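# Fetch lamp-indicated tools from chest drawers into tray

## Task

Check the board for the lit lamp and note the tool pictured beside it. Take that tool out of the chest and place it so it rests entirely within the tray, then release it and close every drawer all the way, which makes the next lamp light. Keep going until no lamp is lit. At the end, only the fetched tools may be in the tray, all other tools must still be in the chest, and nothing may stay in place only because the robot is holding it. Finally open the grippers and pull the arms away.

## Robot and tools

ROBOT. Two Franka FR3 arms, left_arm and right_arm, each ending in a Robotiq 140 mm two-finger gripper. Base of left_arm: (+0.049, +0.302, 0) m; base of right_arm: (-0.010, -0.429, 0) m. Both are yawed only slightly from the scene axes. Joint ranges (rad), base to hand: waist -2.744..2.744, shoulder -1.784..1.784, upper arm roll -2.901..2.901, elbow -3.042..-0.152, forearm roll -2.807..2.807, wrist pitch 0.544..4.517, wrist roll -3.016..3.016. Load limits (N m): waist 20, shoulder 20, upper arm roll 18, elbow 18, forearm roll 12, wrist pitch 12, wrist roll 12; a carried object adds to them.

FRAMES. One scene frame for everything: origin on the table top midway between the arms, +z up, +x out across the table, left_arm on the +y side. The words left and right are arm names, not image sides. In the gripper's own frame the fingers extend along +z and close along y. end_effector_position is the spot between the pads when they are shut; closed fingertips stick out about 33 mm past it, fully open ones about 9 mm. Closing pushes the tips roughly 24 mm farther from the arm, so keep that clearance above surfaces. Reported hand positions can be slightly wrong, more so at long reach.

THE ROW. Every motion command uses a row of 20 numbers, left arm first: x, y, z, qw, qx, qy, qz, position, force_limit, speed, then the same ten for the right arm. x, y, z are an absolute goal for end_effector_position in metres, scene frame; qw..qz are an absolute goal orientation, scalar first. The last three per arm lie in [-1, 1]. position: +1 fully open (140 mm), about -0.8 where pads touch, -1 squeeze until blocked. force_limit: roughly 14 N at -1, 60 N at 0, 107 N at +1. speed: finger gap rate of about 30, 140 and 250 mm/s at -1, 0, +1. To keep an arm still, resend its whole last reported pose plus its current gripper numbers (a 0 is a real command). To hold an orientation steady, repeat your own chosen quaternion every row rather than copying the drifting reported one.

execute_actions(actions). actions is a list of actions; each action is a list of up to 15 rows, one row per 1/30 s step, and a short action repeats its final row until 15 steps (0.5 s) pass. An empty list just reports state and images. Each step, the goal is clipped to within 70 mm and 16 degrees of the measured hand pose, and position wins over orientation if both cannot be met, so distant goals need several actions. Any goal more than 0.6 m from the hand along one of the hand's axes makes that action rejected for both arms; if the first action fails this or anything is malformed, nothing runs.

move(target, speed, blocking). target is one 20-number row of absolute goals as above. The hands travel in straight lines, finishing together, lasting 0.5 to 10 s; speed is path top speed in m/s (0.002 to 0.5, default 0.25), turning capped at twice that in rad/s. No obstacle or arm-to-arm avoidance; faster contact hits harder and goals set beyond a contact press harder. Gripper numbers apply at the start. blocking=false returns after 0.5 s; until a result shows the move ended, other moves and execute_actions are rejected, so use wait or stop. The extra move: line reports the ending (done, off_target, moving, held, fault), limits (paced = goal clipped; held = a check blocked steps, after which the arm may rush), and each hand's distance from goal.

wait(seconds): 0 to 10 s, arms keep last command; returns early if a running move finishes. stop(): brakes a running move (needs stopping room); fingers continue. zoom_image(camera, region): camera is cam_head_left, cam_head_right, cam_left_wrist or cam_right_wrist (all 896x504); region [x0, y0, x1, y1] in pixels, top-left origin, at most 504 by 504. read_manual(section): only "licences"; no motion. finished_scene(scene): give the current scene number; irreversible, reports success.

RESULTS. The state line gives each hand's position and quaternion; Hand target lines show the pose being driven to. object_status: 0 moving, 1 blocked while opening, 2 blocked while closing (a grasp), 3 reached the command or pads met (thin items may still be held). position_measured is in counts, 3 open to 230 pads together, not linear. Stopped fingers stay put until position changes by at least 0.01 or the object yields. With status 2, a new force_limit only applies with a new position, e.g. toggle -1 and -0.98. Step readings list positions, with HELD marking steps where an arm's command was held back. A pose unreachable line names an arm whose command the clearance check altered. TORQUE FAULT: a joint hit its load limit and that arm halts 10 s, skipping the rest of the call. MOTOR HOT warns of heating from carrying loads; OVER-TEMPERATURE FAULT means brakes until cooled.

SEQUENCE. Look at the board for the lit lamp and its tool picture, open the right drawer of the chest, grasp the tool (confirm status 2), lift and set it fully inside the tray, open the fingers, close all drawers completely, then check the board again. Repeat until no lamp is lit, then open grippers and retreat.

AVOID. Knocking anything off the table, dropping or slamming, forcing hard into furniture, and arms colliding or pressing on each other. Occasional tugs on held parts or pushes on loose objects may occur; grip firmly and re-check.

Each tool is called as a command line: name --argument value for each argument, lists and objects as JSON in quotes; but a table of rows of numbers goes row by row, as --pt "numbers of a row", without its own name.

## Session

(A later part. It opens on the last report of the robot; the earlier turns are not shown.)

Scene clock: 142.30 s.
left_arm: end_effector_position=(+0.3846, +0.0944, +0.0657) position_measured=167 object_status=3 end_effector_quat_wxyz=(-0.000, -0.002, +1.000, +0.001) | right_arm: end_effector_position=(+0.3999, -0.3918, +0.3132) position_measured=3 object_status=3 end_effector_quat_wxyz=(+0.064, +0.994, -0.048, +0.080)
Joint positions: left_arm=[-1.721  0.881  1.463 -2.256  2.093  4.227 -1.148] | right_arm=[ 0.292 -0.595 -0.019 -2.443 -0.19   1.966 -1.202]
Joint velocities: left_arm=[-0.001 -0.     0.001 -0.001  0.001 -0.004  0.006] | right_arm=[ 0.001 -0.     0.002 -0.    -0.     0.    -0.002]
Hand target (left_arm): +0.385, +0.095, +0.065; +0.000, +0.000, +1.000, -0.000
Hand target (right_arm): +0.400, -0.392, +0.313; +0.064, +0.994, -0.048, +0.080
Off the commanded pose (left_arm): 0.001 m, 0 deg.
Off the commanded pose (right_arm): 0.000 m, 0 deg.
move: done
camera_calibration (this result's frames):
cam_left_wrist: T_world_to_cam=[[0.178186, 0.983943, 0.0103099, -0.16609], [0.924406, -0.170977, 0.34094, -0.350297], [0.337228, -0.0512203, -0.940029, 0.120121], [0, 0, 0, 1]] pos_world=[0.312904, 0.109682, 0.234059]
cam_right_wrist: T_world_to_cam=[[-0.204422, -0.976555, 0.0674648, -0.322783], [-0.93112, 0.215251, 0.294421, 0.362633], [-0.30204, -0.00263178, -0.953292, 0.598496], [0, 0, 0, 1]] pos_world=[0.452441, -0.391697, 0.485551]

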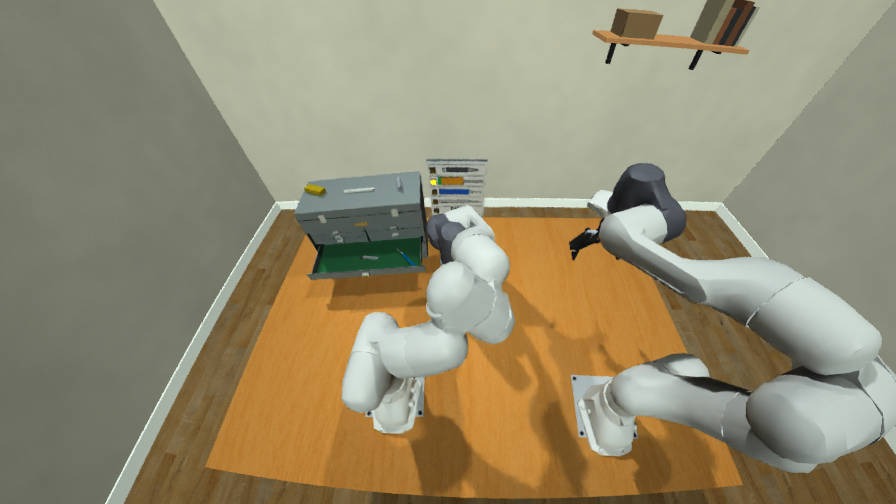

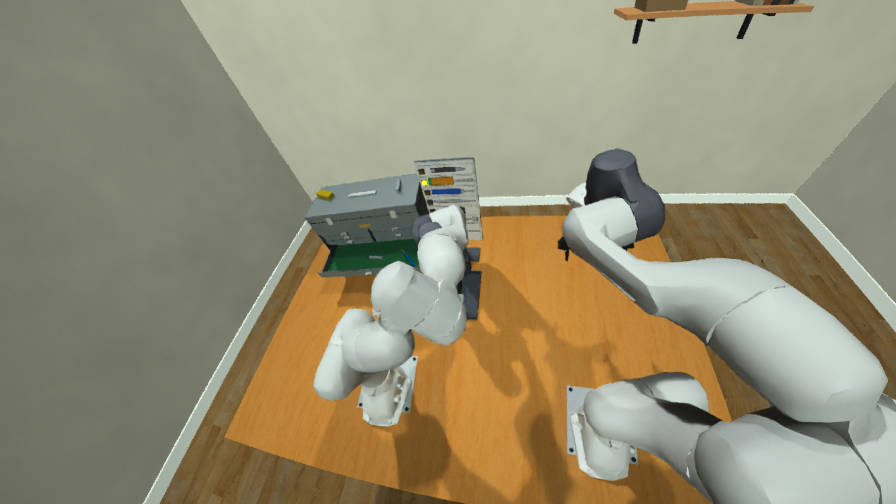

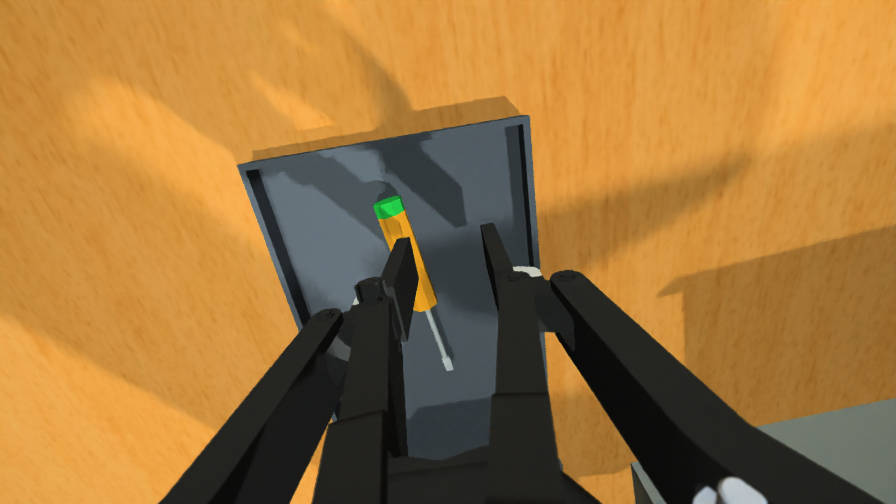

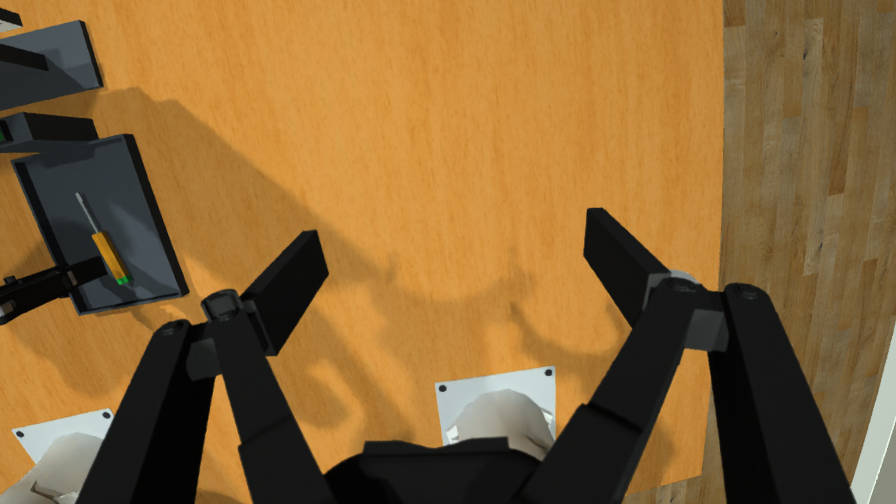

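move --target '[0.385,0.2,0.25,0.0,0,1,0,-0.9,0,0,0.3999,-0.3918,0.3132,0.064,0.994,-0.048,0.080,1,0,0]' --speed 0.1

move --target '[0.39,0.49,0.14,0.383,-0.05,0.92,0,-0.9,0,0,0.3999,-0.3918,0.3132,0.064,0.994,-0.048,0.080,1,0,0]' --speed 0.12

Scene clock: 145.07 s.
left_arm: end_effector_position=(+0.3877, +0.2009, +0.2465) position_measured=233 object_status=3 end_effector_quat_wxyz=(+0.001, -0.005, +1.000, -0.002) | right_arm: end_effector_position=(+0.3999, -0.3918, +0.3132) position_measured=3 object_status=3 end_effector_quat_wxyz=(+0.064, +0.994, -0.048, +0.080)
Joint positions: left_arm=[-1.786  0.716  1.926 -2.158  2.454  4.482 -1.091] | right_arm=[ 0.292 -0.595 -0.019 -2.443 -0.19   1.966 -1.202]
Joint velocities: left_arm=[ 0.    -0.003  0.     0.001  0.008  0.008  0.001] | right_arm=[ 0.001 -0.     0.     0.    -0.001  0.     0.   ]
Hand target (left_arm): +0.386, +0.201, +0.248; -0.001, -0.000, +1.000, -0.001
Hand target (right_arm): +0.400, -0.392, +0.313; +0.064, +0.994, -0.048, +0.080
Off the commanded pose (left_arm): 0.005 m, 1 deg.
Off the commanded pose (right_arm): 0.000 m, 0 deg.
move: off_target (left_arm)
camera_calibration (this result's frames):
cam_left_wrist: T_world_to_cam=[[0.171883, 0.985096, 0.00651732, -0.270178], [0.924455, -0.16358, 0.344419, -0.398965], [0.340351, -0.0531746, -0.938794, 0.293336], [0, 0, 0, 1]] pos_world=[0.315427, 0.216486, 0.414554]
cam_right_wrist: T_world_to_cam=[[-0.204422, -0.976555, 0.0674648, -0.322783], [-0.93112, 0.215251, 0.294421, 0.362633], [-0.30204, -0.00263174, -0.953292, 0.598496], [0, 0, 0, 1]] pos_world=[0.452441, -0.391697, 0.485551]

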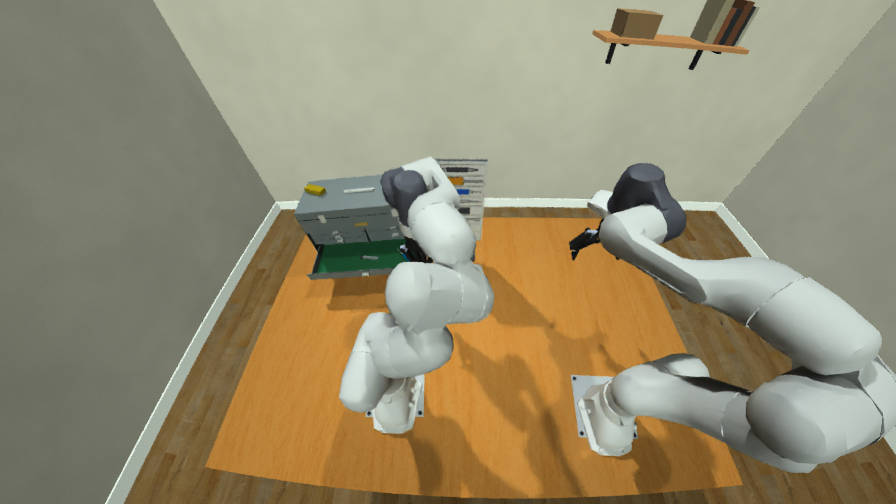

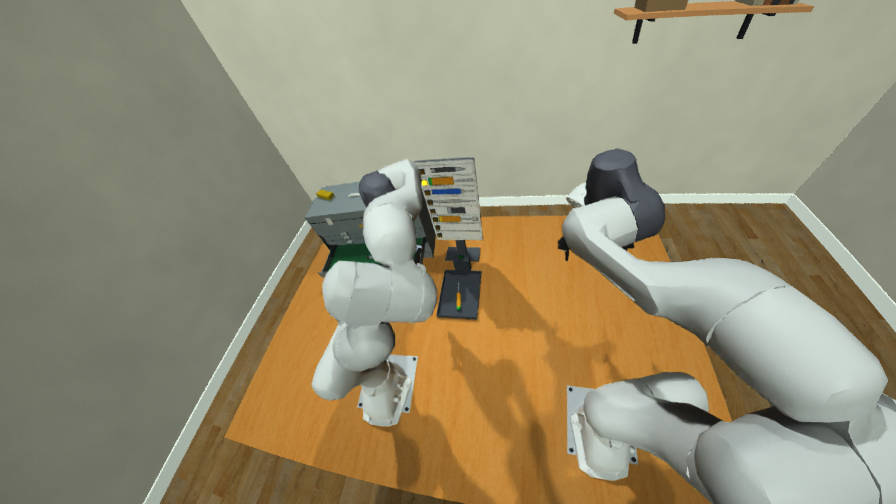

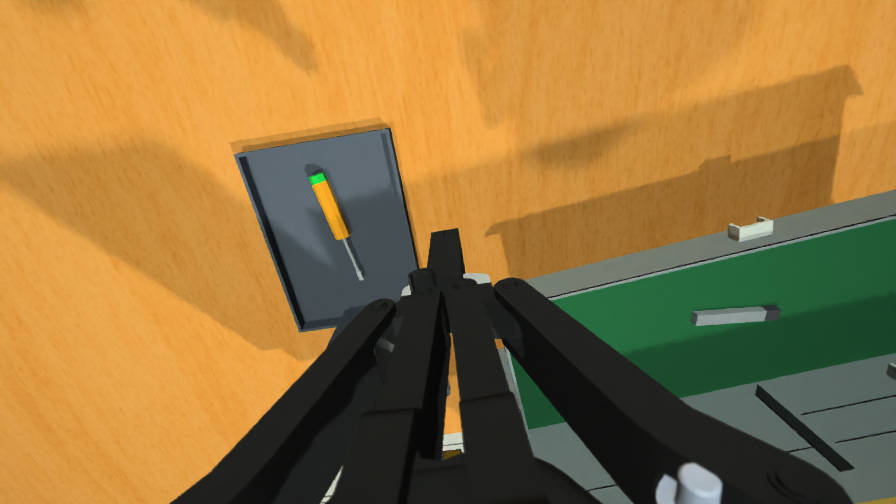

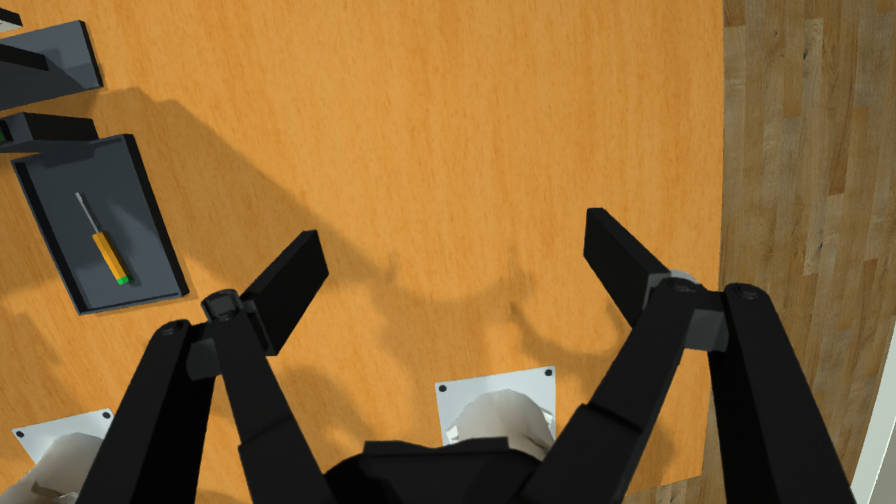

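Scene clock: 150.53 s.
left_arm: end_effector_position=(+0.4018, +0.4851, +0.1392) position_measured=233 object_status=3 end_effector_quat_wxyz=(+0.396, -0.050, +0.917, -0.008) | right_arm: end_effector_position=(+0.3999, -0.3918, +0.3132) position_measured=3 object_status=3 end_effector_quat_wxyz=(+0.064, +0.994, -0.048, +0.080)
Joint positions: left_arm=[-1.707  0.107  2.903 -3.044  1.419  3.931  1.216] | right_arm=[ 0.292 -0.595 -0.019 -2.443 -0.19   1.966 -1.202]
Joint velocities: left_arm=[ 0.003 -0.003  0.    -0.001 -0.002  0.003  0.038] | right_arm=[ 0.001  0.    -0.    -0.001 -0.     0.     0.   ]
Hand target (left_arm): +0.402, +0.486, +0.140; +0.398, -0.046, +0.916, -0.006
Hand target (right_arm): +0.400, -0.392, +0.313; +0.064, +0.994, -0.048, +0.080
Off the commanded pose (left_arm): 0.013 m, 2 deg.
Off the commanded pose (right_arm): 0.000 m, 0 deg.
joint sent to its limit (left arm) — the command would take joint 4 (elbow) past its lower limit, so that joint was sent only as far as its limit.
move: off_target (left_arm); limits=paced
camera_calibration (this result's frames):
cam_left_wrist: T_world_to_cam=[[0.0334735, 0.995868, 0.0844203, -0.512276], [0.395025, -0.0907728, 0.914175, -0.230418], [0.91806, 0.00274756, -0.396432, -0.131869], [0, 0, 0, 1]] pos_world=[0.229232, 0.489606, 0.201611]
cam_right_wrist: T_world_to_cam=[[-0.204422, -0.976555, 0.0674649, -0.322783], [-0.93112, 0.215251, 0.294421, 0.362633], [-0.30204, -0.00263188, -0.953292, 0.598496], [0, 0, 0, 1]] pos_world=[0.452441, -0.391697, 0.485551]

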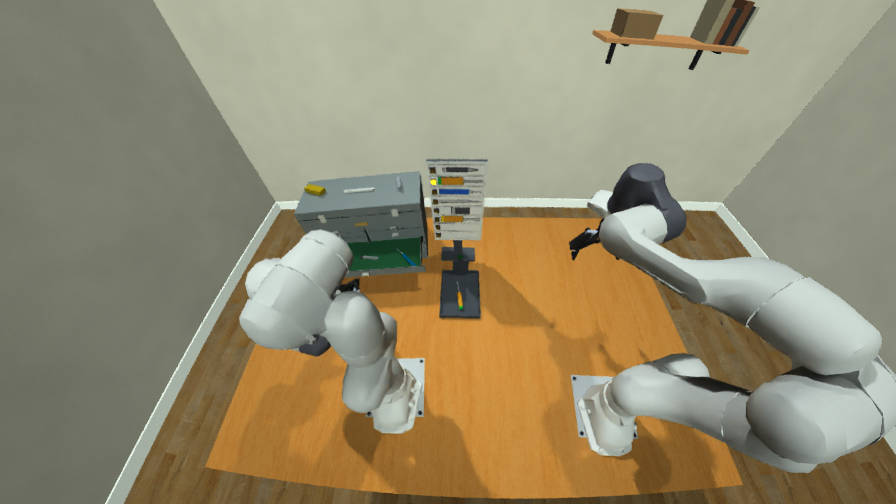

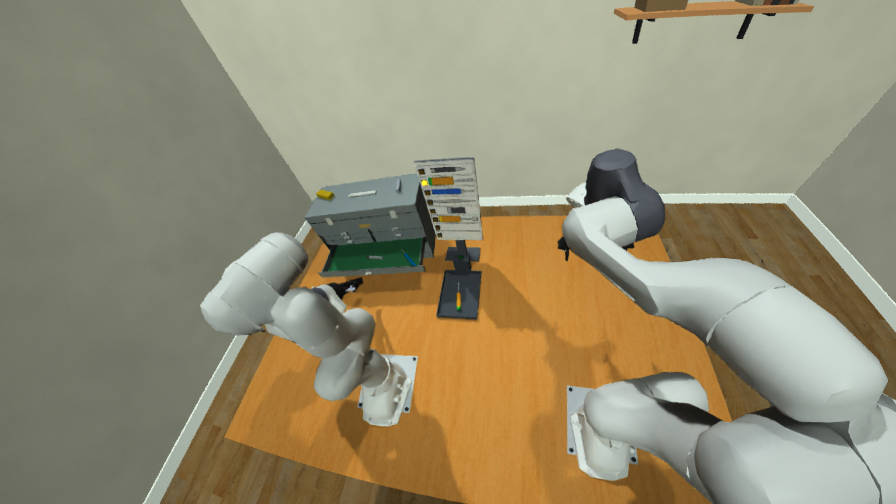

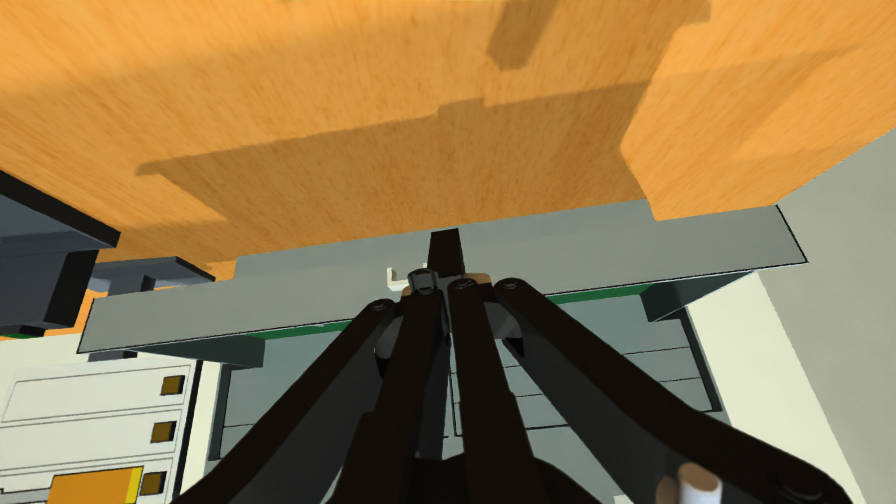

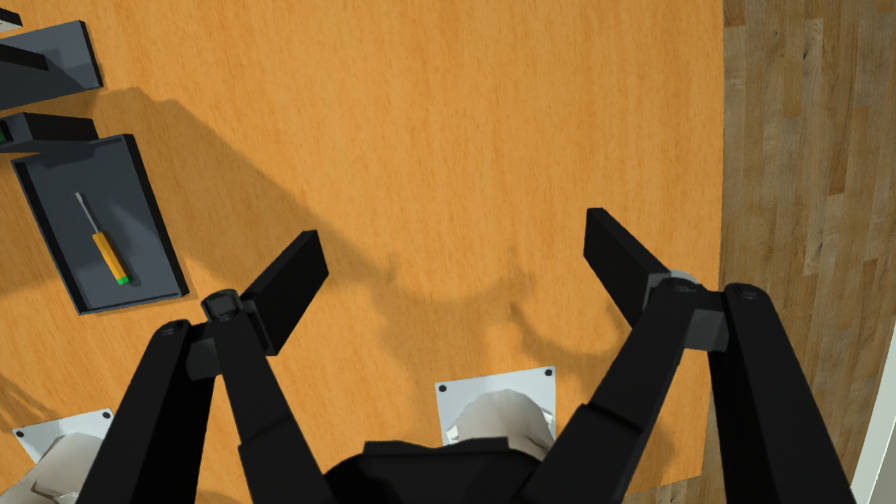

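move --target '[0.605,0.50,0.135,0.383,-0.05,0.92,0,-0.9,0,0,0.3999,-0.3918,0.3132,0.064,0.994,-0.048,0.080,1,0,0]' --speed 0.06

move --target '[0.45,0.45,0.3,0.383,-0.05,0.92,0,0,0,0,0.3999,-0.3918,0.3132,0.064,0.994,-0.048,0.080,1,0,0]'

Scene clock: 154.80 s.
left_arm: end_effector_position=(+0.5992, +0.4991, +0.1315) position_measured=233 object_status=3 end_effector_quat_wxyz=(+0.381, -0.053, +0.923, +0.001) | right_arm: end_effector_position=(+0.3999, -0.3918, +0.3132) position_measured=3 object_status=3 end_effector_quat_wxyz=(+0.064, +0.994, -0.048, +0.080)
Joint positions: left_arm=[-2.037 -0.173  2.633 -2.652  0.848  3.612  1.238] | right_arm=[ 0.292 -0.595 -0.019 -2.443 -0.19   1.966 -1.202]
Joint velocities: left_arm=[-0.011 -0.001  0.004 -0.001 -0.015 -0.008  0.024] | right_arm=[-0.     0.    -0.001 -0.     0.001 -0.001 -0.001]
Hand target (left_arm): +0.603, +0.498, +0.132; +0.381, -0.049, +0.923, +0.002
Hand target (right_arm): +0.400, -0.392, +0.313; +0.064, +0.994, -0.048, +0.080
Off the commanded pose (left_arm): 0.007 m, 1 deg.
Off the commanded pose (right_arm): 0.000 m, 0 deg.
move: off_target (left_arm)
camera_calibration (this result's frames):
cam_left_wrist: T_world_to_cam=[[0.0246193, 0.995138, 0.0953645, -0.52798], [0.427709, -0.0967069, 0.898728, -0.314706], [0.903581, 0.0186622, -0.428011, -0.311232], [0, 0, 0, 1]] pos_world=[0.428825, 0.500787, 0.199975]
cam_right_wrist: T_world_to_cam=[[-0.204421, -0.976555, 0.0674649, -0.322783], [-0.93112, 0.21525, 0.294421, 0.362633], [-0.30204, -0.00263196, -0.953292, 0.598496], [0, 0, 0, 1]] pos_world=[0.452441, -0.391697, 0.485551]

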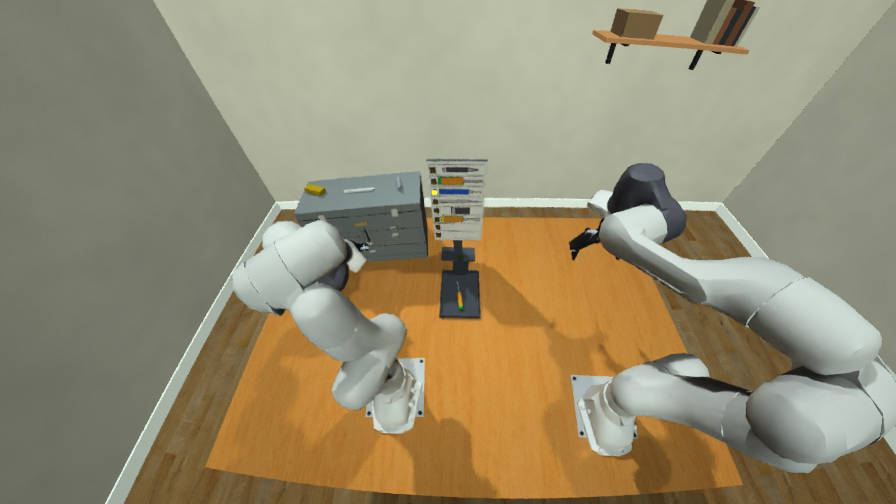

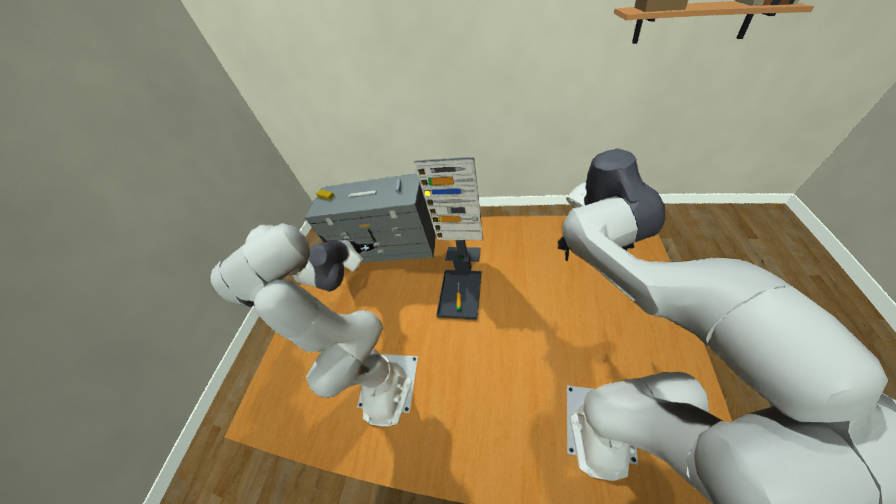

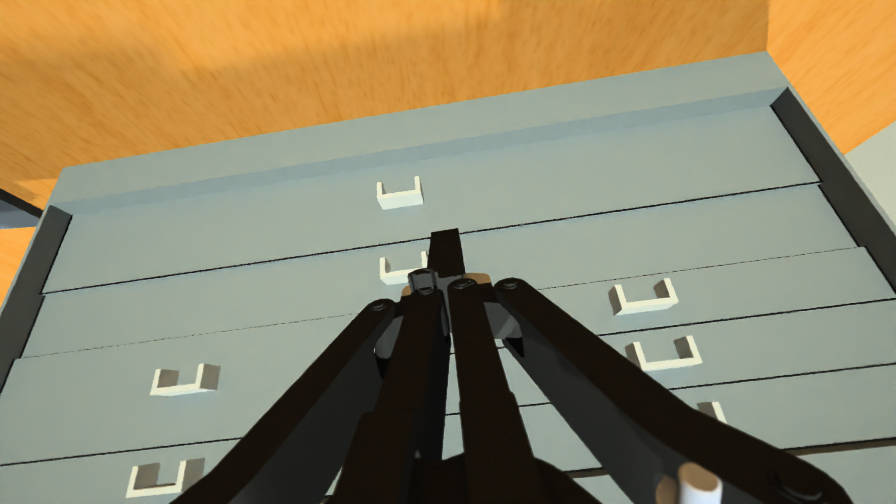

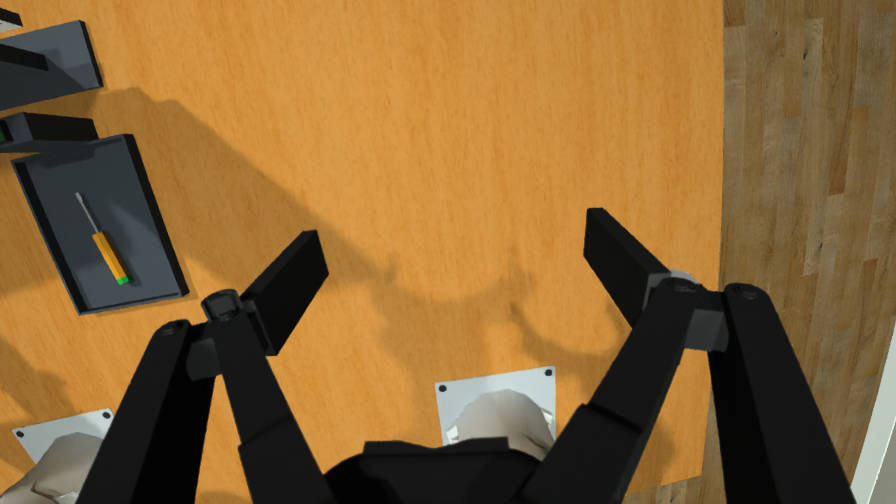

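Scene clock: 157.40 s.
left_arm: end_effector_position=(+0.4485, +0.4516, +0.2997) position_measured=129 object_status=3 end_effector_quat_wxyz=(+0.382, -0.045, +0.923, -0.004) | right_arm: end_effector_position=(+0.3999, -0.3918, +0.3132) position_measured=3 object_status=3 end_effector_quat_wxyz=(+0.064, +0.994, -0.048, +0.080)
Joint positions: left_arm=[-1.733  0.603  2.712 -2.662  1.939  4.11   0.099] | right_arm=[ 0.292 -0.595 -0.019 -2.443 -0.19   1.966 -1.202]
Joint velocities: left_arm=[ 0.001  0.    -0.003  0.002  0.001  0.004 -0.033] | right_arm=[ 0.002 -0.     0.001 -0.001  0.    -0.001 -0.001]
Hand target (left_arm): +0.448, +0.451, +0.300; +0.380, -0.050, +0.924, -0.006
Hand target (right_arm): +0.400, -0.392, +0.313; +0.064, +0.994, -0.048, +0.080
Off the commanded pose (left_arm): 0.002 m, 1 deg.
Off the commanded pose (right_arm): 0.000 m, 0 deg.
move: done
camera_calibration (this result's frames):
cam_left_wrist: T_world_to_cam=[[0.0421556, 0.994694, 0.093848, -0.50026], [0.423921, -0.102865, 0.899839, -0.401904], [0.904717, 0.00185091, -0.426008, -0.0957369], [0, 0, 0, 1]] pos_world=[0.278079, 0.456441, 0.367812]
cam_right_wrist: T_world_to_cam=[[-0.204422, -0.976555, 0.0674648, -0.322783], [-0.93112, 0.215251, 0.294421, 0.362633], [-0.30204, -0.00263178, -0.953292, 0.598496], [0, 0, 0, 1]] pos_world=[0.452441, -0.391697, 0.485551]

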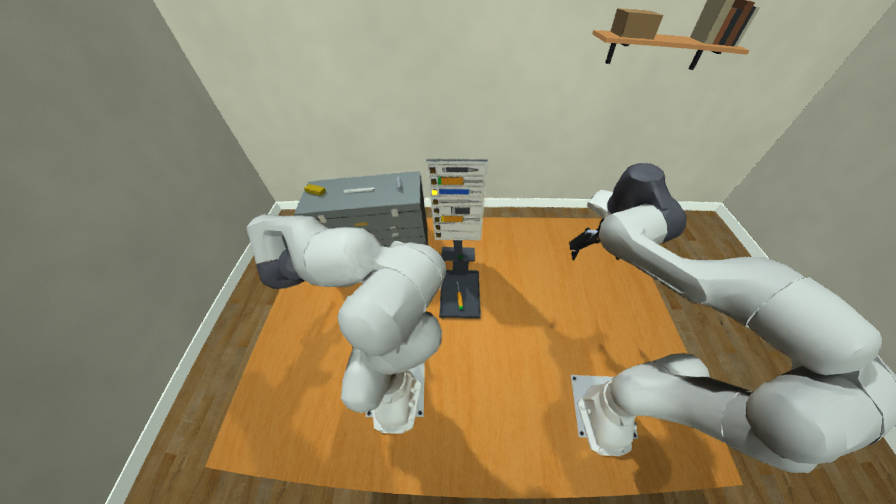

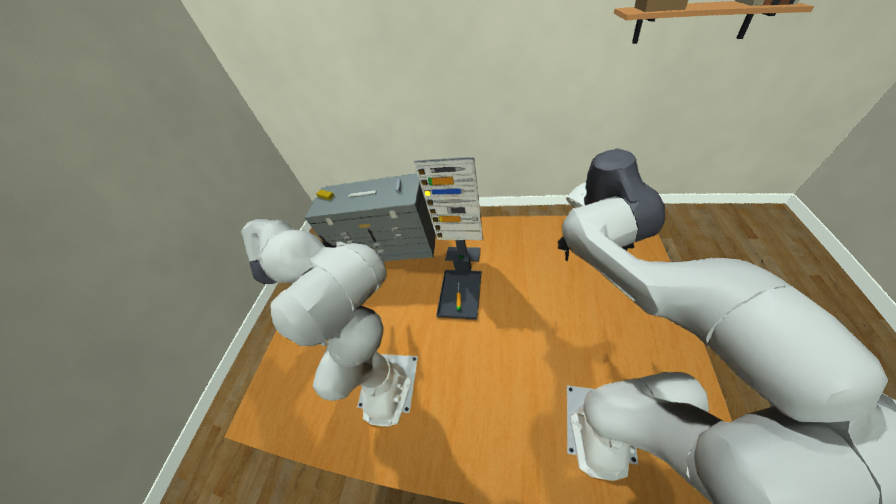

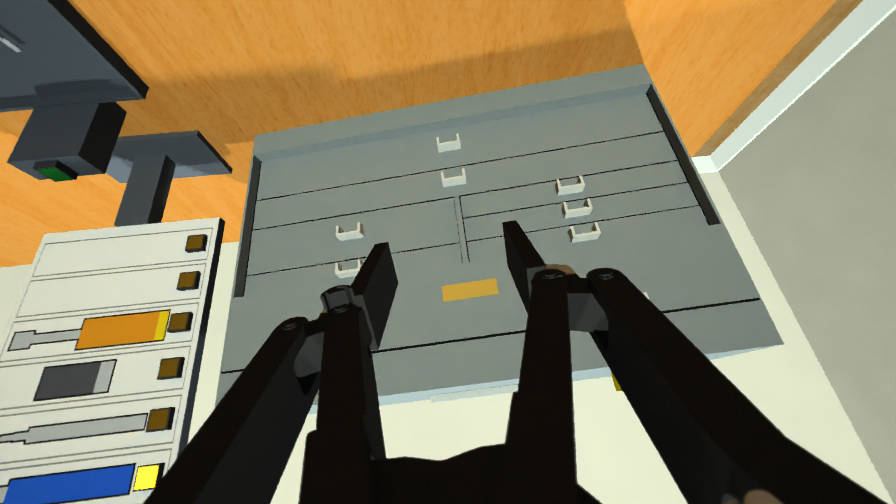

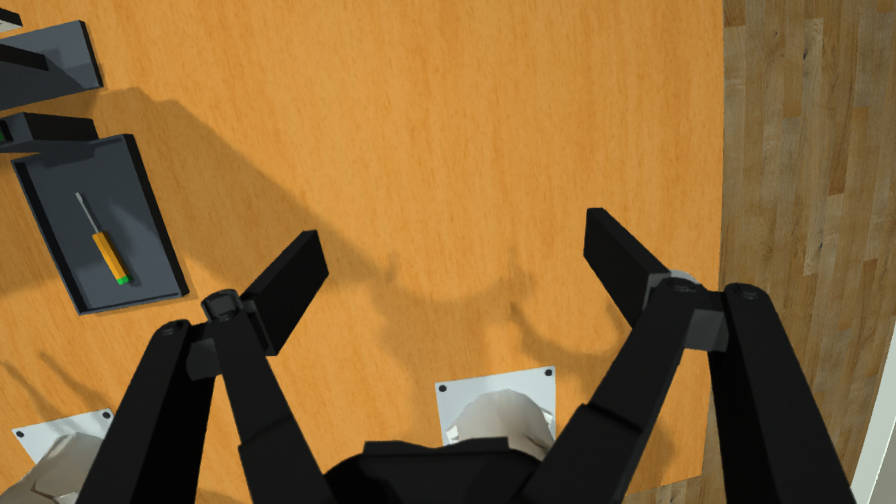

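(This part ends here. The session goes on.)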